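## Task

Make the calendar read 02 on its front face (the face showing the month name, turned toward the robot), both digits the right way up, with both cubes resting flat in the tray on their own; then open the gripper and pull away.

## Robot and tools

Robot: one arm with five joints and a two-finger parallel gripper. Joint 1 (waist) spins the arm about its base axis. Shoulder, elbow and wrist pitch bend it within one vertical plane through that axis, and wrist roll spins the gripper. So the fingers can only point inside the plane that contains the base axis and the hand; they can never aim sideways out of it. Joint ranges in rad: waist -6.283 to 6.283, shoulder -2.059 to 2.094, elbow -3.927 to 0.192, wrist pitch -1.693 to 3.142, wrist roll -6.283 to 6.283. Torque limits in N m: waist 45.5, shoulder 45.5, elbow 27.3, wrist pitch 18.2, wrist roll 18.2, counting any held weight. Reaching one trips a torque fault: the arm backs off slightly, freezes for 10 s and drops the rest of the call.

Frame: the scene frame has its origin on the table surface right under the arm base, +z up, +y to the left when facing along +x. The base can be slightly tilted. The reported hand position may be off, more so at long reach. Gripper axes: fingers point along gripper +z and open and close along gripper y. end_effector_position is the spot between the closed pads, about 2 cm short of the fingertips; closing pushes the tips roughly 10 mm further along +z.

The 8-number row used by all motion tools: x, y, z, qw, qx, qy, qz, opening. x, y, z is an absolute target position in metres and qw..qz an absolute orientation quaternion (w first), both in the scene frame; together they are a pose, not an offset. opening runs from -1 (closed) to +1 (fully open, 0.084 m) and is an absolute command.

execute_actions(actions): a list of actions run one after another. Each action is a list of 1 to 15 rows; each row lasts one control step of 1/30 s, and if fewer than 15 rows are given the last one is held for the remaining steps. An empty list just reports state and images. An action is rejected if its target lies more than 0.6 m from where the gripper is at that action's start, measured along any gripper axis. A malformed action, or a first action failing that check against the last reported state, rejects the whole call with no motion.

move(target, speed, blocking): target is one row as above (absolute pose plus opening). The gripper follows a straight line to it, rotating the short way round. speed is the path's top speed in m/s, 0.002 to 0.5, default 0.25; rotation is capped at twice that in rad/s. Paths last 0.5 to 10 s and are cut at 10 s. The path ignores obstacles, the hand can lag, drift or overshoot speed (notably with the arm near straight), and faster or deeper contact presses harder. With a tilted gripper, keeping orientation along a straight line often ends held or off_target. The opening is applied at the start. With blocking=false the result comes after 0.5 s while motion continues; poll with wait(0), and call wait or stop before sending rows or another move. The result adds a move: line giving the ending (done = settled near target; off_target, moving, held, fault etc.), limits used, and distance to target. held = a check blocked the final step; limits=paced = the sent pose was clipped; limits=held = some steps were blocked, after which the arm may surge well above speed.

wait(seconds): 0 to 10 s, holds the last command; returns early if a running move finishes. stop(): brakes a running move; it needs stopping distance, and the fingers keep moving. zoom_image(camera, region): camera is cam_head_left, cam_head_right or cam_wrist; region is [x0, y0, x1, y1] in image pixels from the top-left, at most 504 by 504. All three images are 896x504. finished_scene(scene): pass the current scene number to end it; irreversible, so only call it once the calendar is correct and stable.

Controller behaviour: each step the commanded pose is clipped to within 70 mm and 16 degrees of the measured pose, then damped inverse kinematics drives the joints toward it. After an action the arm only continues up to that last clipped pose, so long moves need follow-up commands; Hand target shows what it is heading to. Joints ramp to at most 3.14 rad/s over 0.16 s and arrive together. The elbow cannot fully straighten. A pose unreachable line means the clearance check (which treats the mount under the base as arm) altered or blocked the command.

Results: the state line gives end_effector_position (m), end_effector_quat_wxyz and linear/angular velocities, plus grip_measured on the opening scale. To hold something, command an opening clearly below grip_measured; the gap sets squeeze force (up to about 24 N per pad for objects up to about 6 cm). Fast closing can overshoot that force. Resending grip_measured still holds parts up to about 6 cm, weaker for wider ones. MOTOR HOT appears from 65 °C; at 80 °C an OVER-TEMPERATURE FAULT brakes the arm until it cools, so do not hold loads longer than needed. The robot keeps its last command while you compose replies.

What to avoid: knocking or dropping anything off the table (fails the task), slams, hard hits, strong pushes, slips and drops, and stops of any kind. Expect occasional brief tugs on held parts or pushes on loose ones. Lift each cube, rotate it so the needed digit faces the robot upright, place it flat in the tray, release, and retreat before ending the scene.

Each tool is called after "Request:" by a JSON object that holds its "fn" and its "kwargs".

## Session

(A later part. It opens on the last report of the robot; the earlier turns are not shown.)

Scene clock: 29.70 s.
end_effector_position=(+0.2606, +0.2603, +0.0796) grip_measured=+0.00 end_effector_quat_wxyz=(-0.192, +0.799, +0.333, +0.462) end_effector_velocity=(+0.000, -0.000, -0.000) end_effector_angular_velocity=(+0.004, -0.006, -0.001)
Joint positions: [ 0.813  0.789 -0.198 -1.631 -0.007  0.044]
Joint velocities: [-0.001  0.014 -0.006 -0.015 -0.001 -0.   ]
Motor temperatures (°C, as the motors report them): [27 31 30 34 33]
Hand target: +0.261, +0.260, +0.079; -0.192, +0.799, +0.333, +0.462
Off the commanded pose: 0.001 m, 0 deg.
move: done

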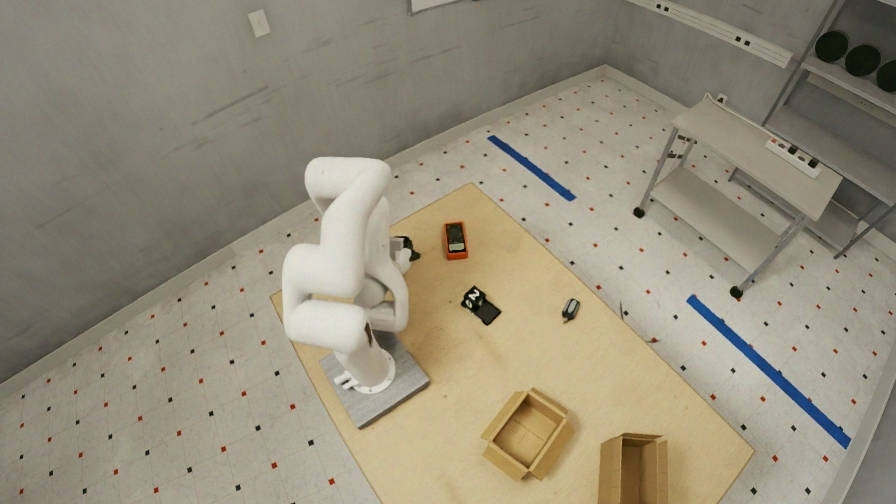

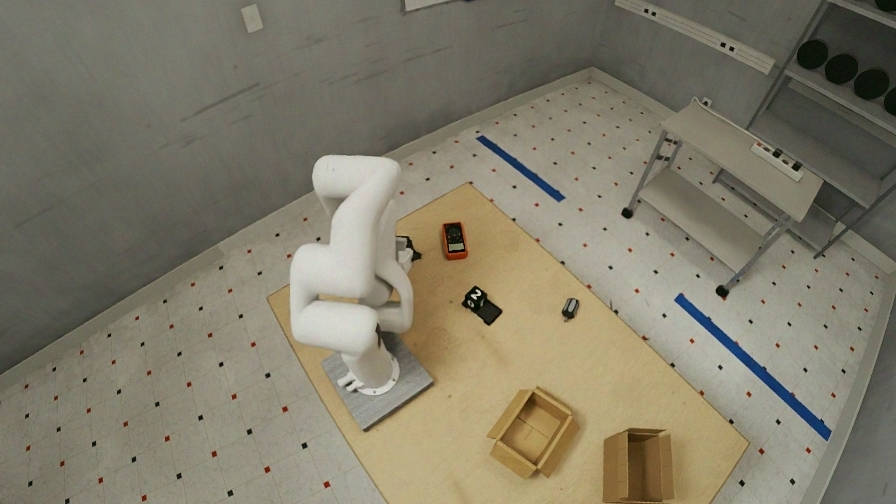

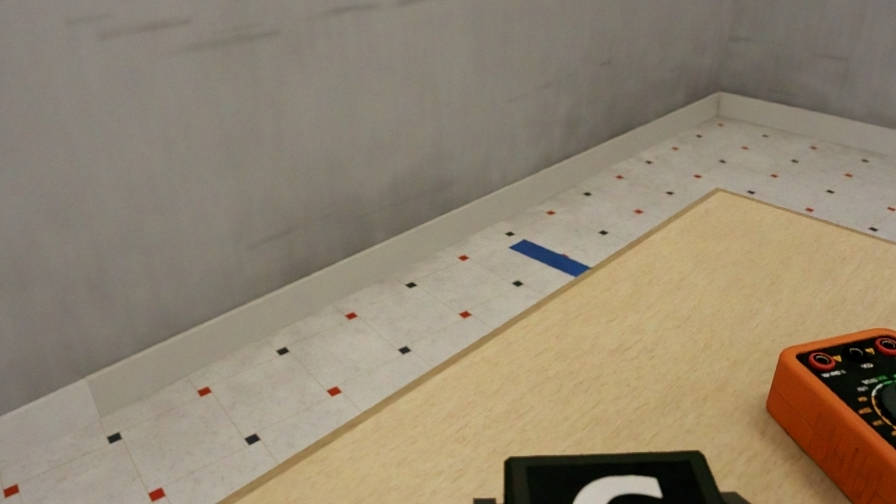

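Request:
{"fn": "move", "kwargs": {"target": [0.29,0.29,0.032,-0.191,0.8,0.331,0.462,-0.5], "speed": 0.05}}

Request:
{"fn": "move", "kwargs": {"target": [0.29,0.29,0.032,-0.191,0.8,0.331,0.462,0.7]}}

Request:
{"fn": "move", "kwargs": {"target": [0.29,0.29,0.1,-0.191,0.8,0.331,0.462,0.7], "speed": 0.15}}

Request:
{"fn": "move", "kwargs": {"target": [0.294,0.294,0.1,0,0.924,0.383,0,1], "speed": 0.4}}

Request:
{"fn": "move", "kwargs": {"target": [0.294,0.294,0.09,0,0.383,0.924,0,1], "speed": 0.4}}

Scene clock: 31.50 s.
end_effector_position=(+0.2901, +0.2897, +0.0321) grip_measured=+0.00 end_effector_quat_wxyz=(-0.192, +0.800, +0.332, +0.462) end_effector_velocity=(+0.001, +0.000, -0.002) end_effector_angular_velocity=(-0.002, +0.003, -0.001)
Joint positions: [ 0.813  0.953 -0.417 -1.577 -0.005  0.044]
Joint velocities: [-0.     0.003 -0.005  0.005  0.001 -0.   ]
Motor temperatures (°C, as the motors report them): [27 31 30 34 33]
Hand target: +0.290, +0.290, +0.032; -0.192, +0.800, +0.332, +0.462
Off the commanded pose: 0.000 m, 0 deg.
move: done

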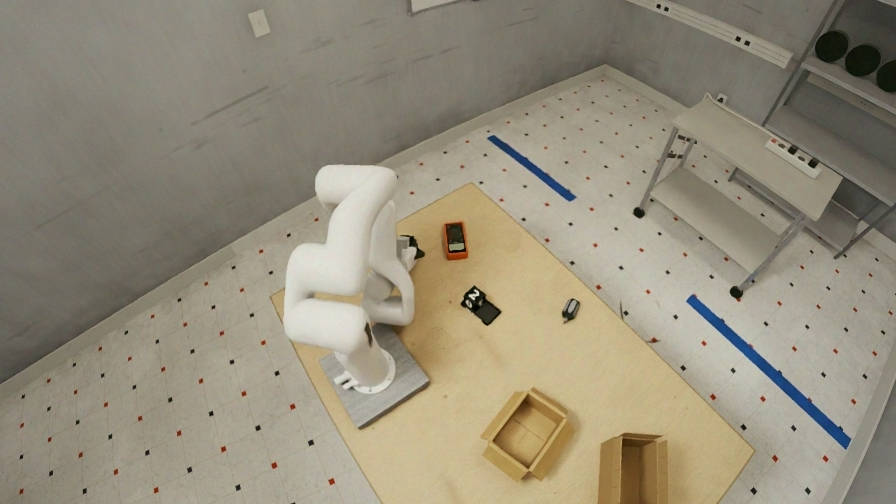

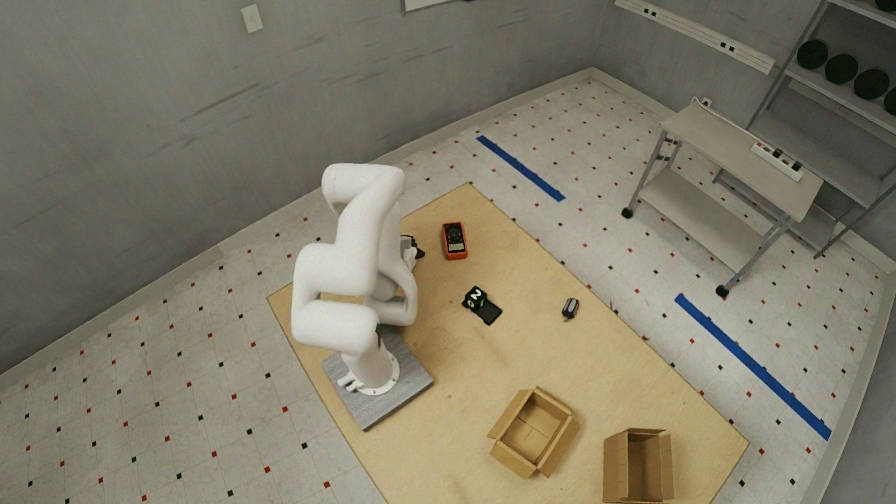

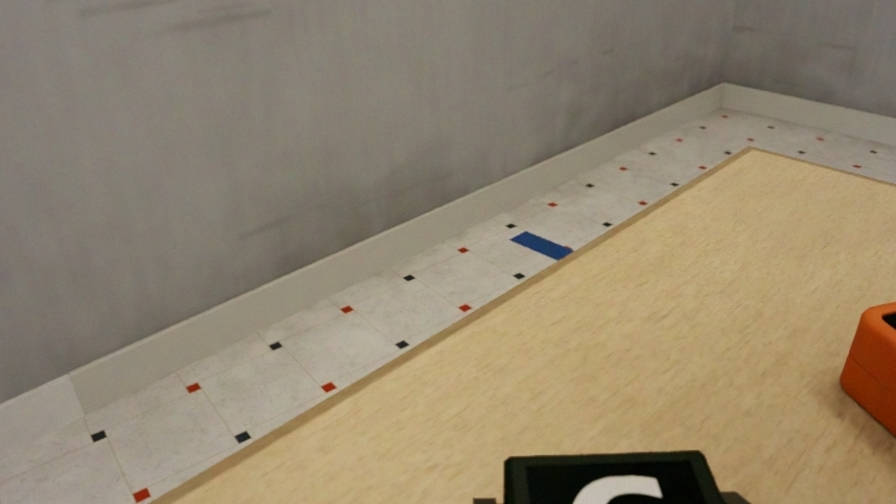

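Scene clock: 32.20 s.
end_effector_position=(+0.2901, +0.2899, +0.0320) grip_measured=+0.70 end_effector_quat_wxyz=(-0.192, +0.800, +0.332, +0.462) end_effector_velocity=(-0.000, +0.000, -0.000) end_effector_angular_velocity=(-0.001, +0.001, +0.001)
Joint positions: [ 0.813  0.954 -0.418 -1.577 -0.005  0.073]
Joint velocities: [ 0.     0.    -0.     0.002 -0.    -0.   ]
Motor temperatures (°C, as the motors report them): [27 31 30 34 33]
Hand target: +0.290, +0.290, +0.032; -0.192, +0.800, +0.332, +0.462
Off the commanded pose: 0.000 m, 0 deg.
move: done

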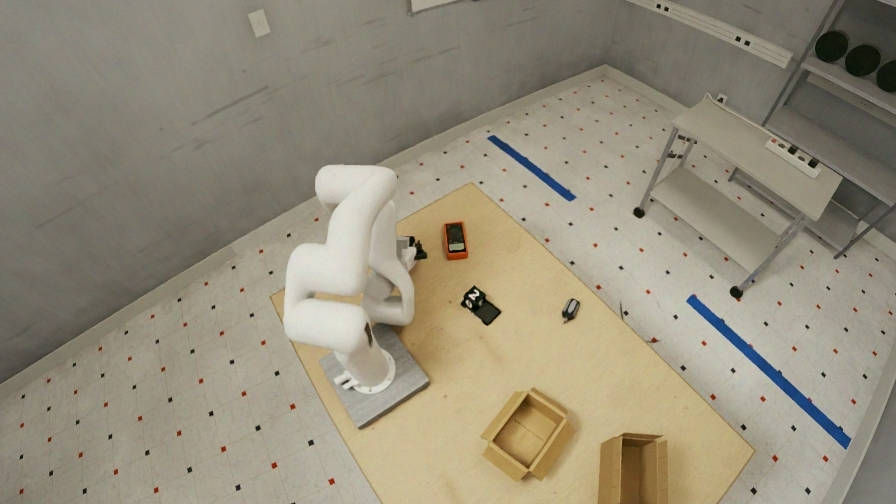

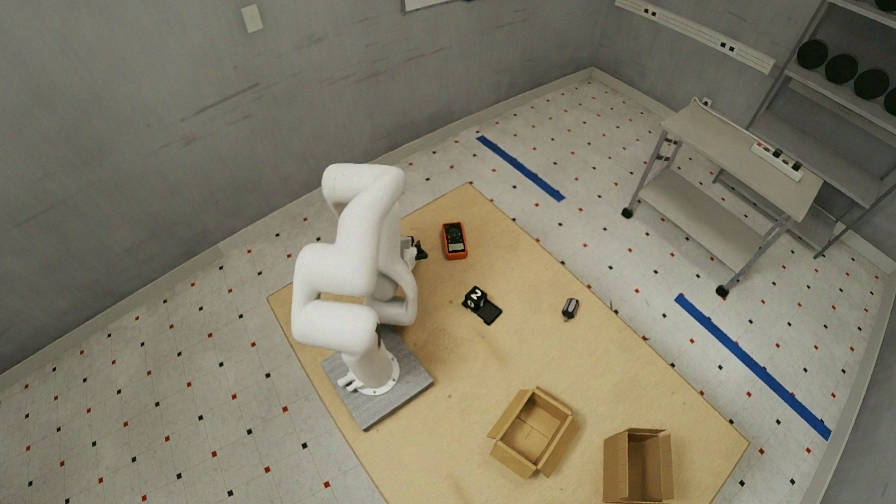

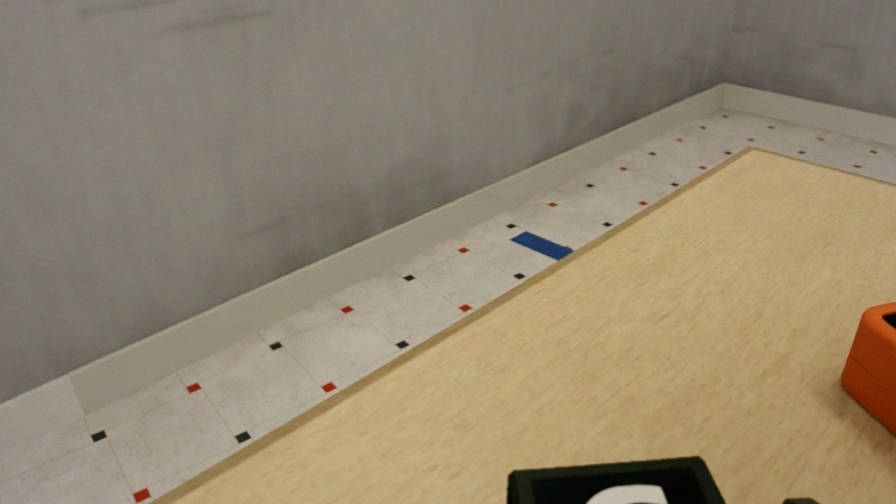

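Scene clock: 33.10 s.
end_effector_position=(+0.2900, +0.2898, +0.0995) grip_measured=+0.70 end_effector_quat_wxyz=(-0.193, +0.800, +0.332, +0.461) end_effector_velocity=(-0.000, -0.000, +0.002) end_effector_angular_velocity=(-0.003, +0.004, -0.001)
Joint positions: [ 0.814  0.614 -0.241 -1.413 -0.004  0.073]
Joint velocities: [-0.001 -0.016  0.007  0.014  0.    -0.   ]
Motor temperatures (°C, as the motors report them): [27 31 30 34 33]
Hand target: +0.290, +0.290, +0.100; -0.193, +0.800, +0.332, +0.461
Off the commanded pose: 0.001 m, 0 deg.
move: done

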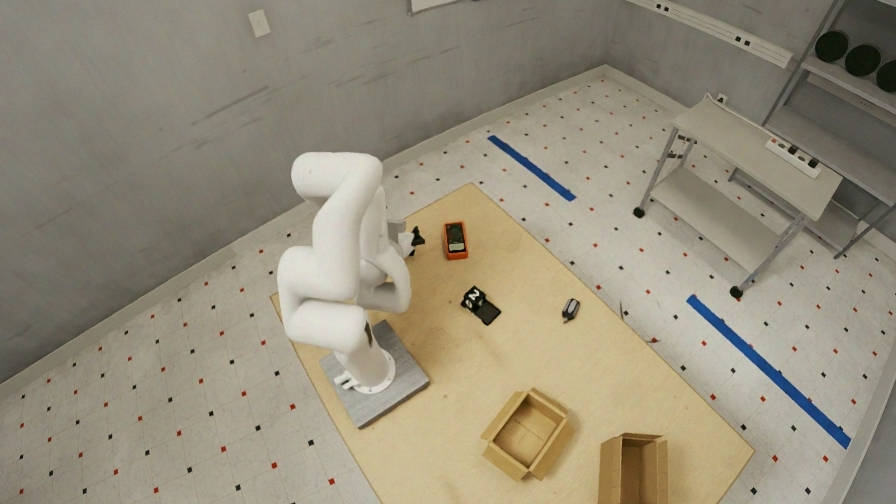

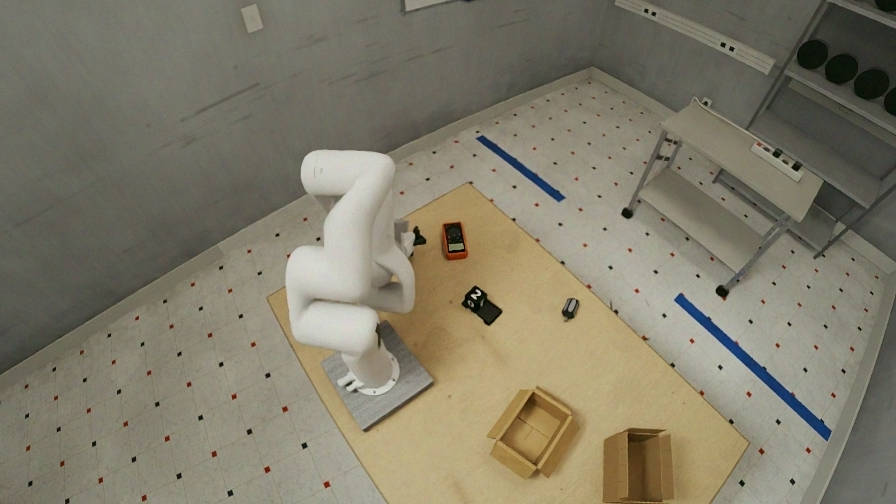

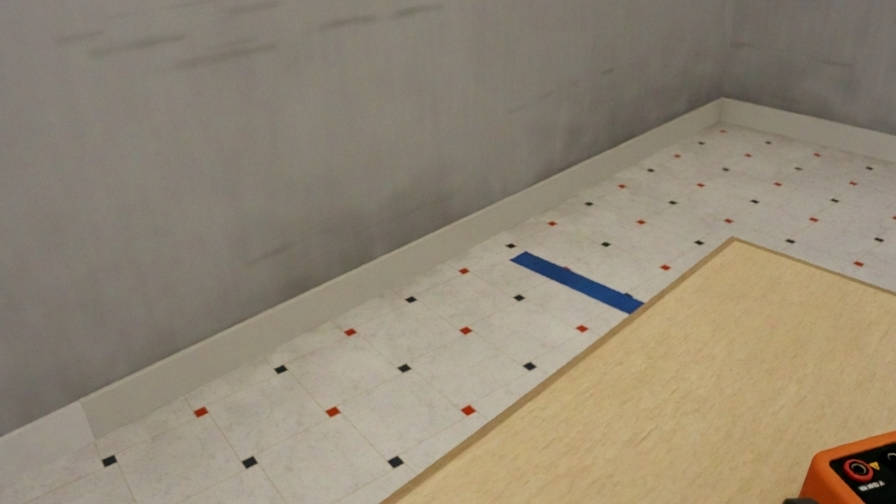

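Scene clock: 35.00 s.
end_effector_position=(+0.2935, +0.2935, +0.1002) grip_measured=+1.00 end_effector_quat_wxyz=(-0.003, +0.924, +0.384, -0.001) end_effector_velocity=(+0.001, +0.002, +0.001) end_effector_angular_velocity=(-0.004, +0.004, +0.002)
Joint positions: [ 0.814  0.089 -0.711  0.628 -0.001  0.084]
Joint velocities: [ 0.001  0.006 -0.013  0.013 -0.     0.   ]
Motor temperatures (°C, as the motors report them): [27 31 30 34 33]
Hand target: +0.294, +0.294, +0.100; -0.002, +0.924, +0.384, -0.001
Off the commanded pose: 0.001 m, 0 deg.
move: done

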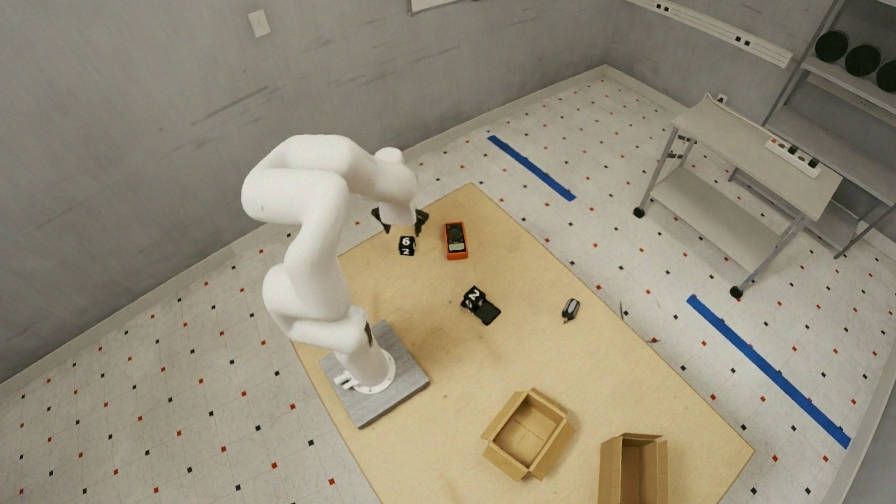

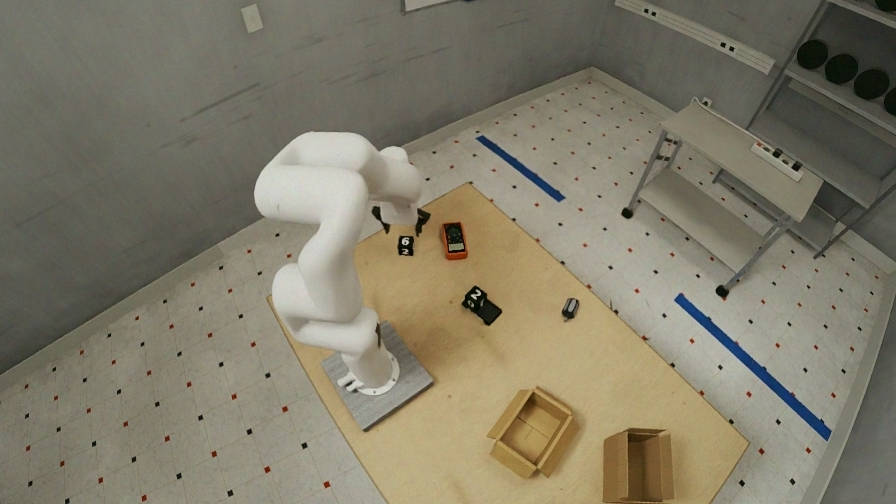

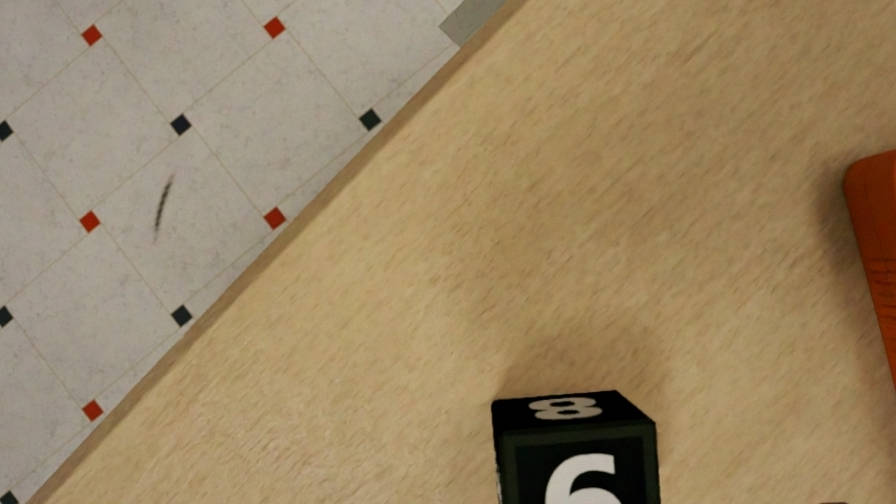

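Scene clock: 37.47 s.
end_effector_position=(+0.2940, +0.2940, +0.0900) grip_measured=+1.00 end_effector_quat_wxyz=(-0.002, +0.383, +0.924, +0.001) end_effector_velocity=(+0.000, -0.001, -0.000) end_effector_angular_velocity=(-0.001, +0.001, +0.009)
Joint positions: [ 0.814  0.117 -0.709  0.599 -1.569  0.084]
Joint velocities: [-0.001  0.     0.     0.001 -0.011  0.   ]
Motor temperatures (°C, as the motors report them): [27 31 30 34 33]
Hand target: +0.294, +0.294, +0.090; -0.002, +0.383, +0.924, +0.001
Off the commanded pose: 0.000 m, 0 deg.
move: done

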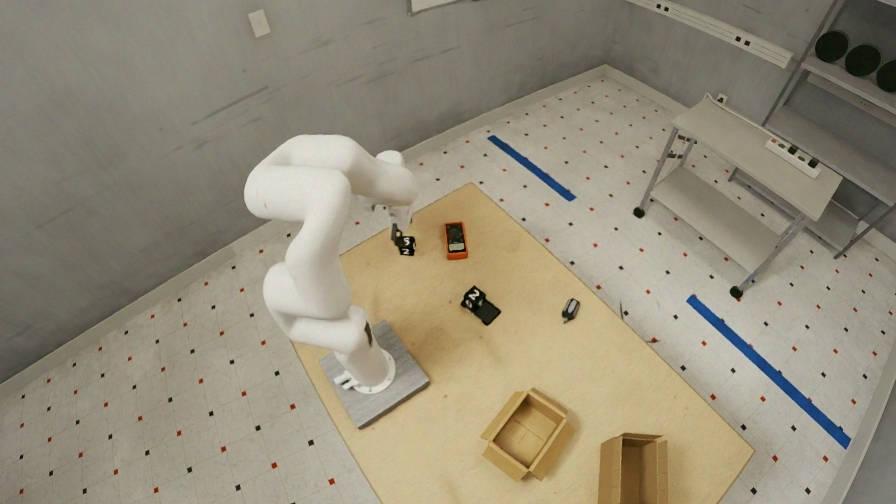

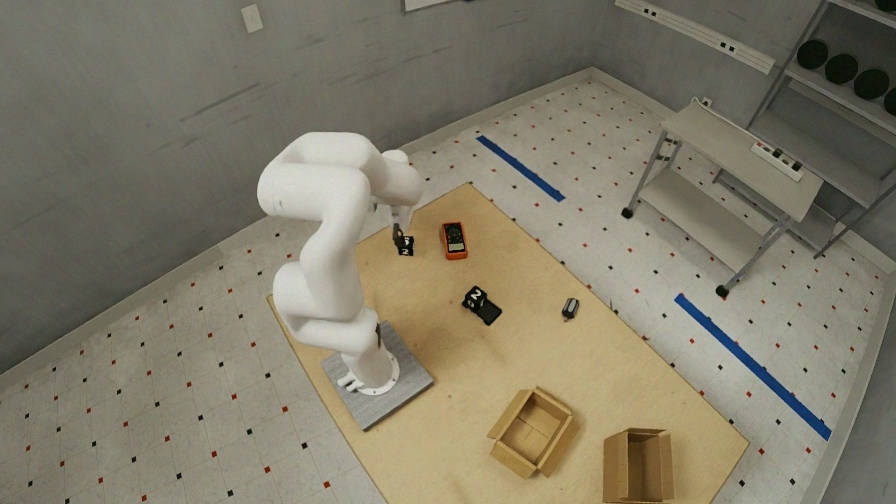

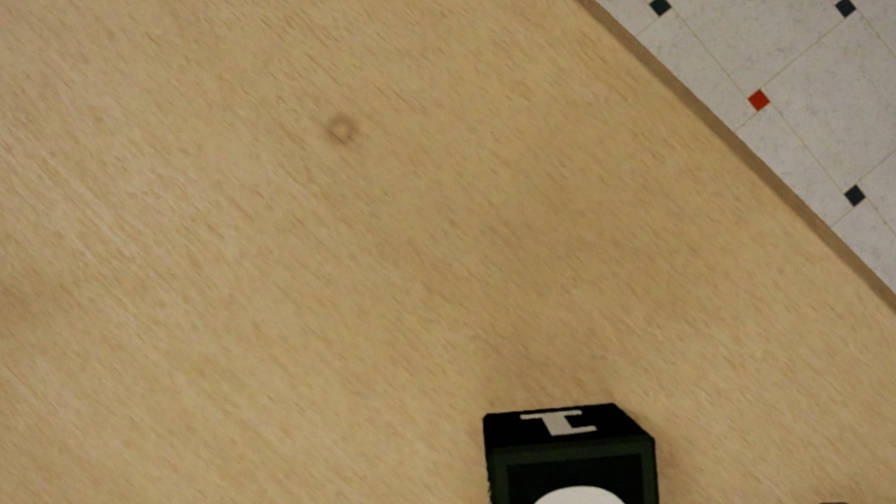

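Request:
{"fn": "move", "kwargs": {"target": [0.297,0.291,0.04,0,0.35,0.937,0,1], "speed": 0.08}}

Request:
{"fn": "move", "kwargs": {"target": [0.297,0.291,0.04,0,0.35,0.937,0,-0.5]}}

Request:
{"fn": "move", "kwargs": {"target": [0.297,0.291,0.14,0,0.35,0.937,0,-0.5], "speed": 0.15}}

Request:
{"fn": "move", "kwargs": {"target": [0.349,-0.036,0.14,0,0.636,0.772,0,-0.5]}}

Scene clock: 38.67 s.
end_effector_position=(+0.2971, +0.2912, +0.0404) grip_measured=+1.00 end_effector_quat_wxyz=(-0.002, +0.350, +0.937, +0.001) end_effector_velocity=(-0.001, -0.000, -0.002) end_effector_angular_velocity=(-0.001, +0.001, +0.005)
Joint positions: [ 0.803  0.257 -0.702  0.451 -1.651  0.084]
Joint velocities: [ 0.001  0.005  0.001 -0.005 -0.004  0.   ]
Motor temperatures (°C, as the motors report them): [27 31 30 34 33]
Hand target: +0.297, +0.291, +0.040; -0.002, +0.350, +0.937, +0.001
Off the commanded pose: 0.000 m, 0 deg.
move: done

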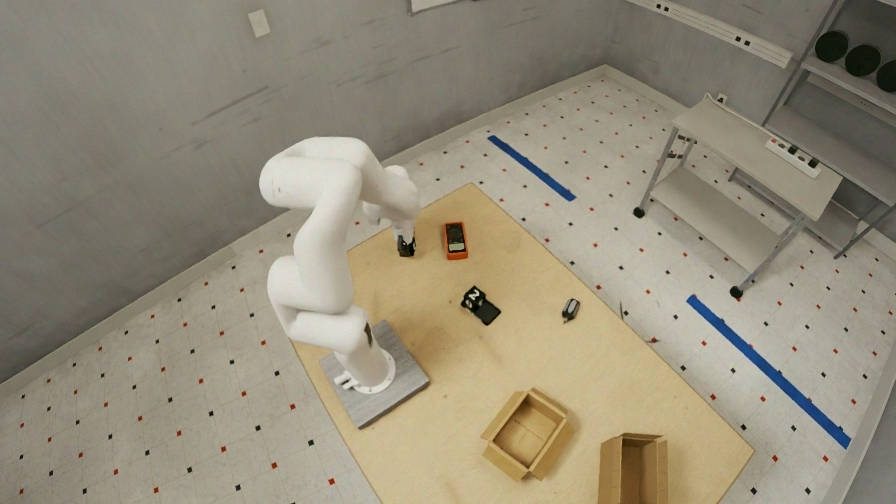

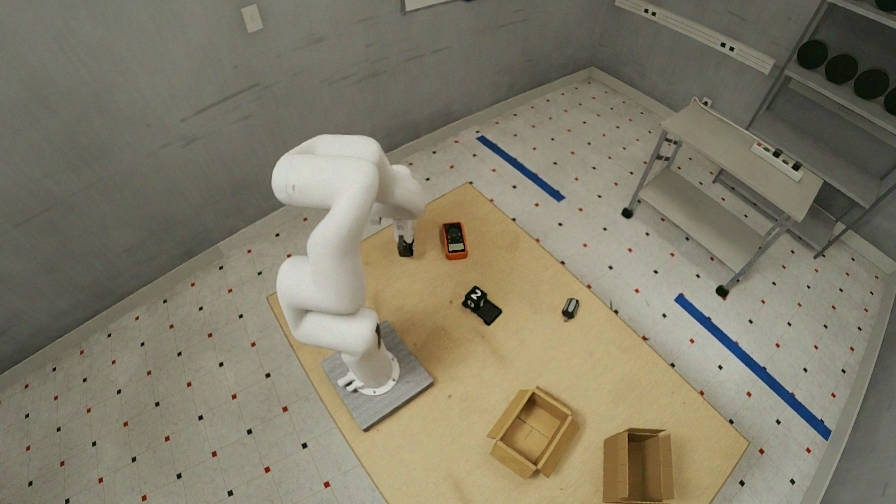

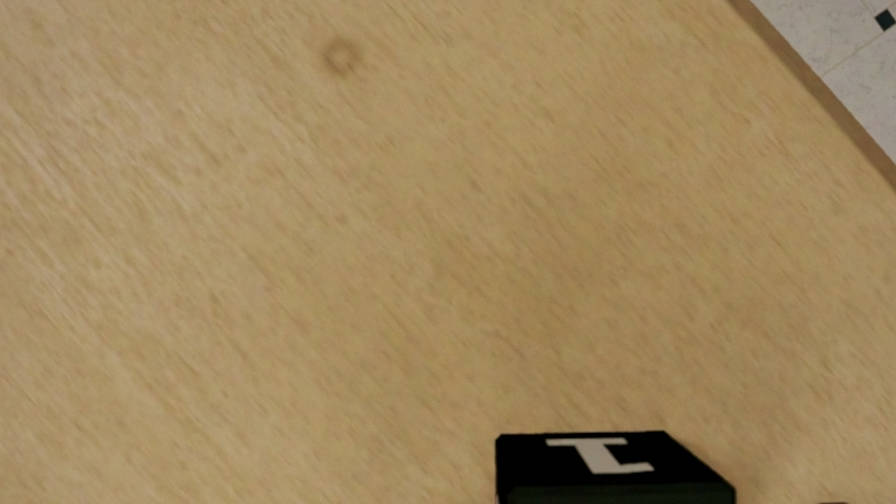

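Scene clock: 39.37 s.
end_effector_position=(+0.2972, +0.2912, +0.0403) grip_measured=+0.00 end_effector_quat_wxyz=(-0.002, +0.350, +0.937, +0.002) end_effector_velocity=(-0.000, +0.000, -0.000) end_effector_angular_velocity=(-0.000, +0.000, -0.000)
Joint positions: [ 0.803  0.258 -0.703  0.451 -1.651  0.044]
Joint velocities: [ 0.     0.001  0.    -0.001  0.001  0.   ]
Motor temperatures (°C, as the motors report them): [27 31 30 34 33]
Hand target: +0.297, +0.291, +0.040; -0.002, +0.350, +0.937, +0.001
Off the commanded pose: 0.000 m, 0 deg.
move: done

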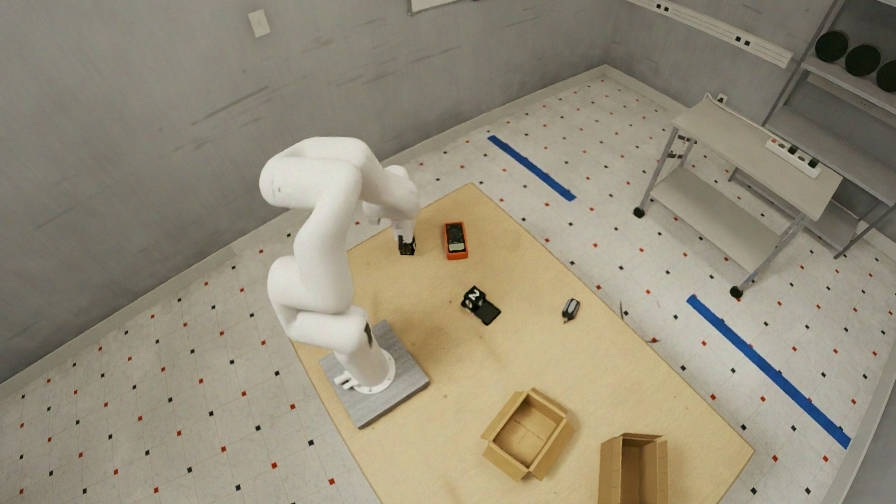

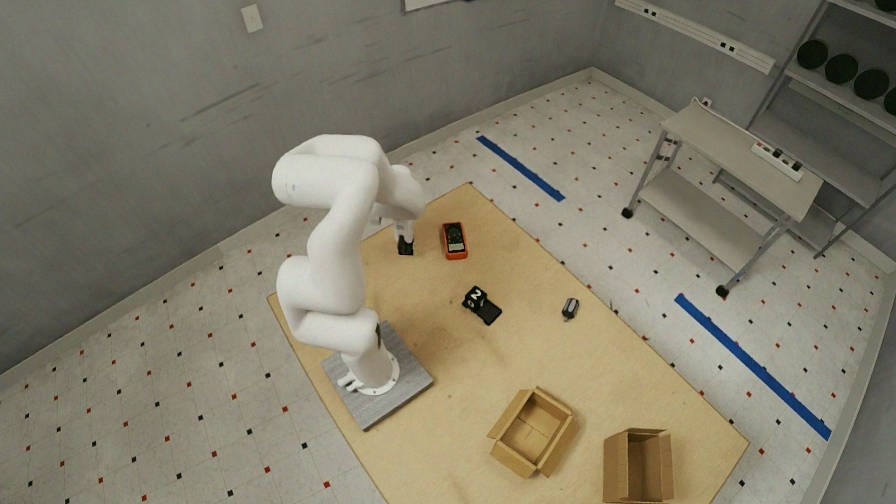

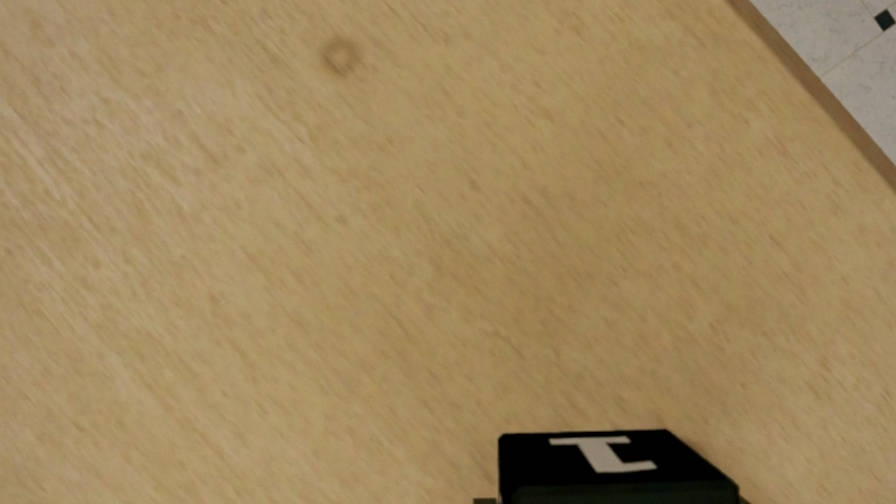

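Scene clock: 40.47 s.
end_effector_position=(+0.2968, +0.2908, +0.1393) grip_measured=+0.00 end_effector_quat_wxyz=(-0.003, +0.350, +0.937, +0.001) end_effector_velocity=(+0.001, +0.001, +0.004) end_effector_angular_velocity=(+0.004, -0.004, +0.000)
Joint positions: [ 0.804 -0.    -0.743  0.751 -1.65   0.044]
Joint velocities: [ 0.001 -0.006 -0.004  0.005  0.    -0.   ]
Motor temperatures (°C, as the motors report them): [27 31 30 34 33]
Hand target: +0.297, +0.291, +0.140; -0.002, +0.350, +0.937, +0.001
Off the commanded pose: 0.001 m, 0 deg.
move: done

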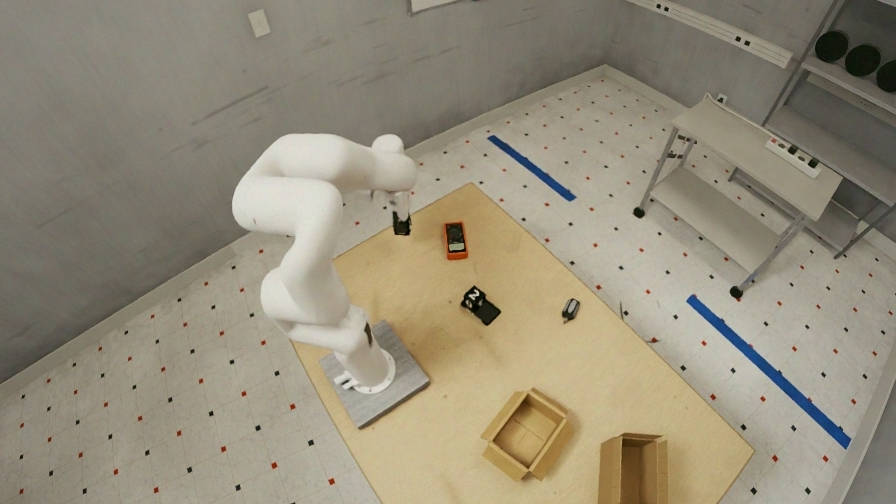

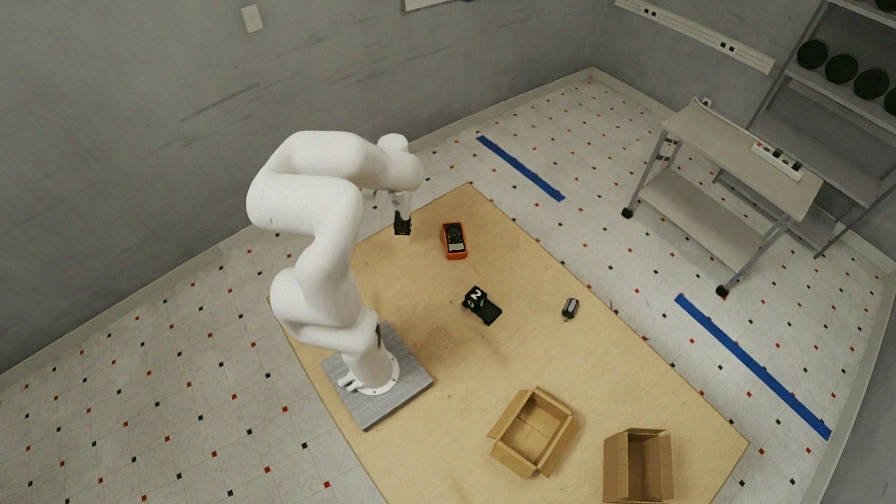

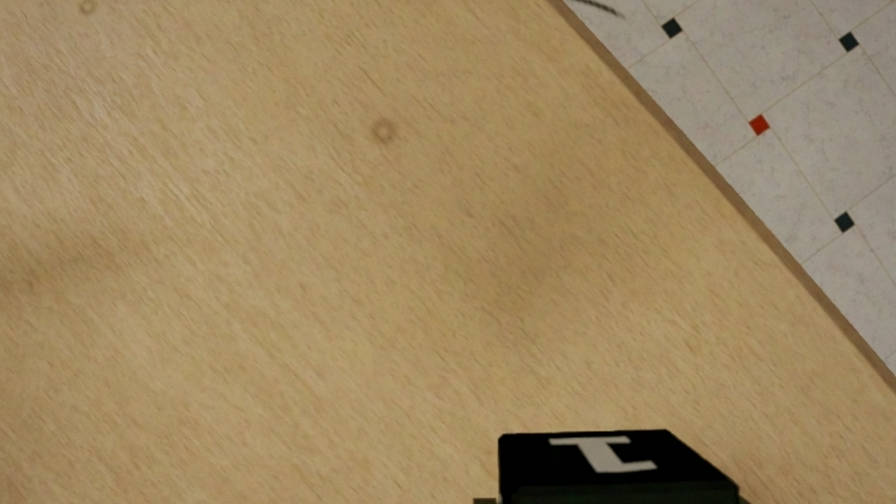

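Scene clock: 42.33 s.
end_effector_position=(+0.3478, -0.0350, +0.1400) grip_measured=+0.00 end_effector_quat_wxyz=(-0.003, +0.636, +0.772, +0.003) end_effector_velocity=(+0.001, -0.002, +0.000) end_effector_angular_velocity=(-0.000, -0.002, -0.002)
Joint positions: [-0.07  -0.233 -0.504  0.738 -1.862  0.044]
Joint velocities: [-0.006  0.002 -0.003 -0.001 -0.004  0.   ]
Motor temperatures (°C, as the motors report them): [27 31 30 34 33]
Hand target: +0.348, -0.035, +0.140; -0.003, +0.636, +0.772, +0.003
Off the commanded pose: 0.002 m, 0 deg.
move: done

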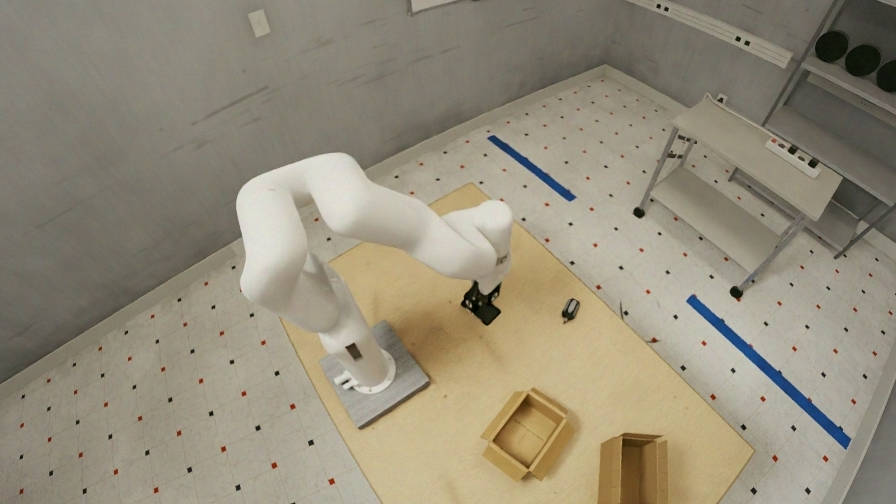

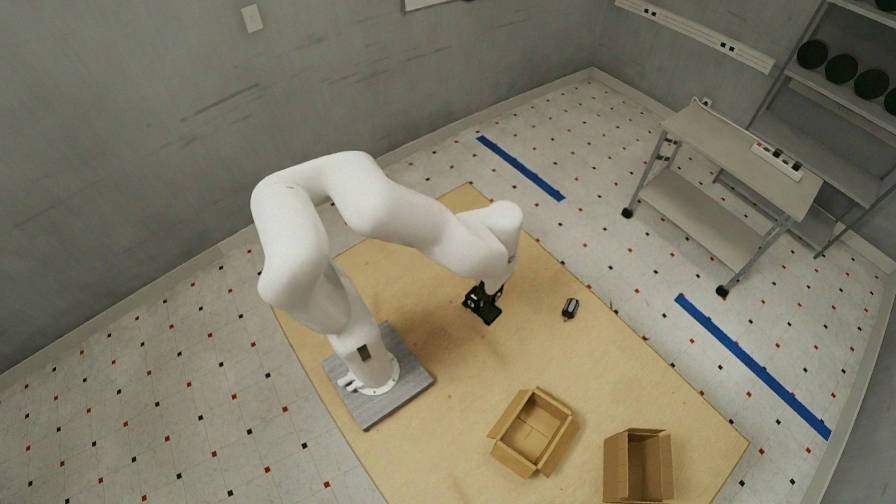

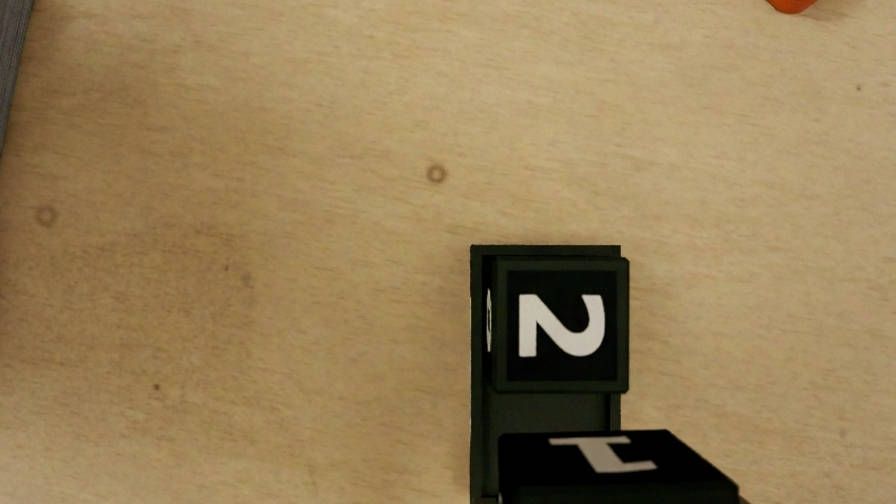

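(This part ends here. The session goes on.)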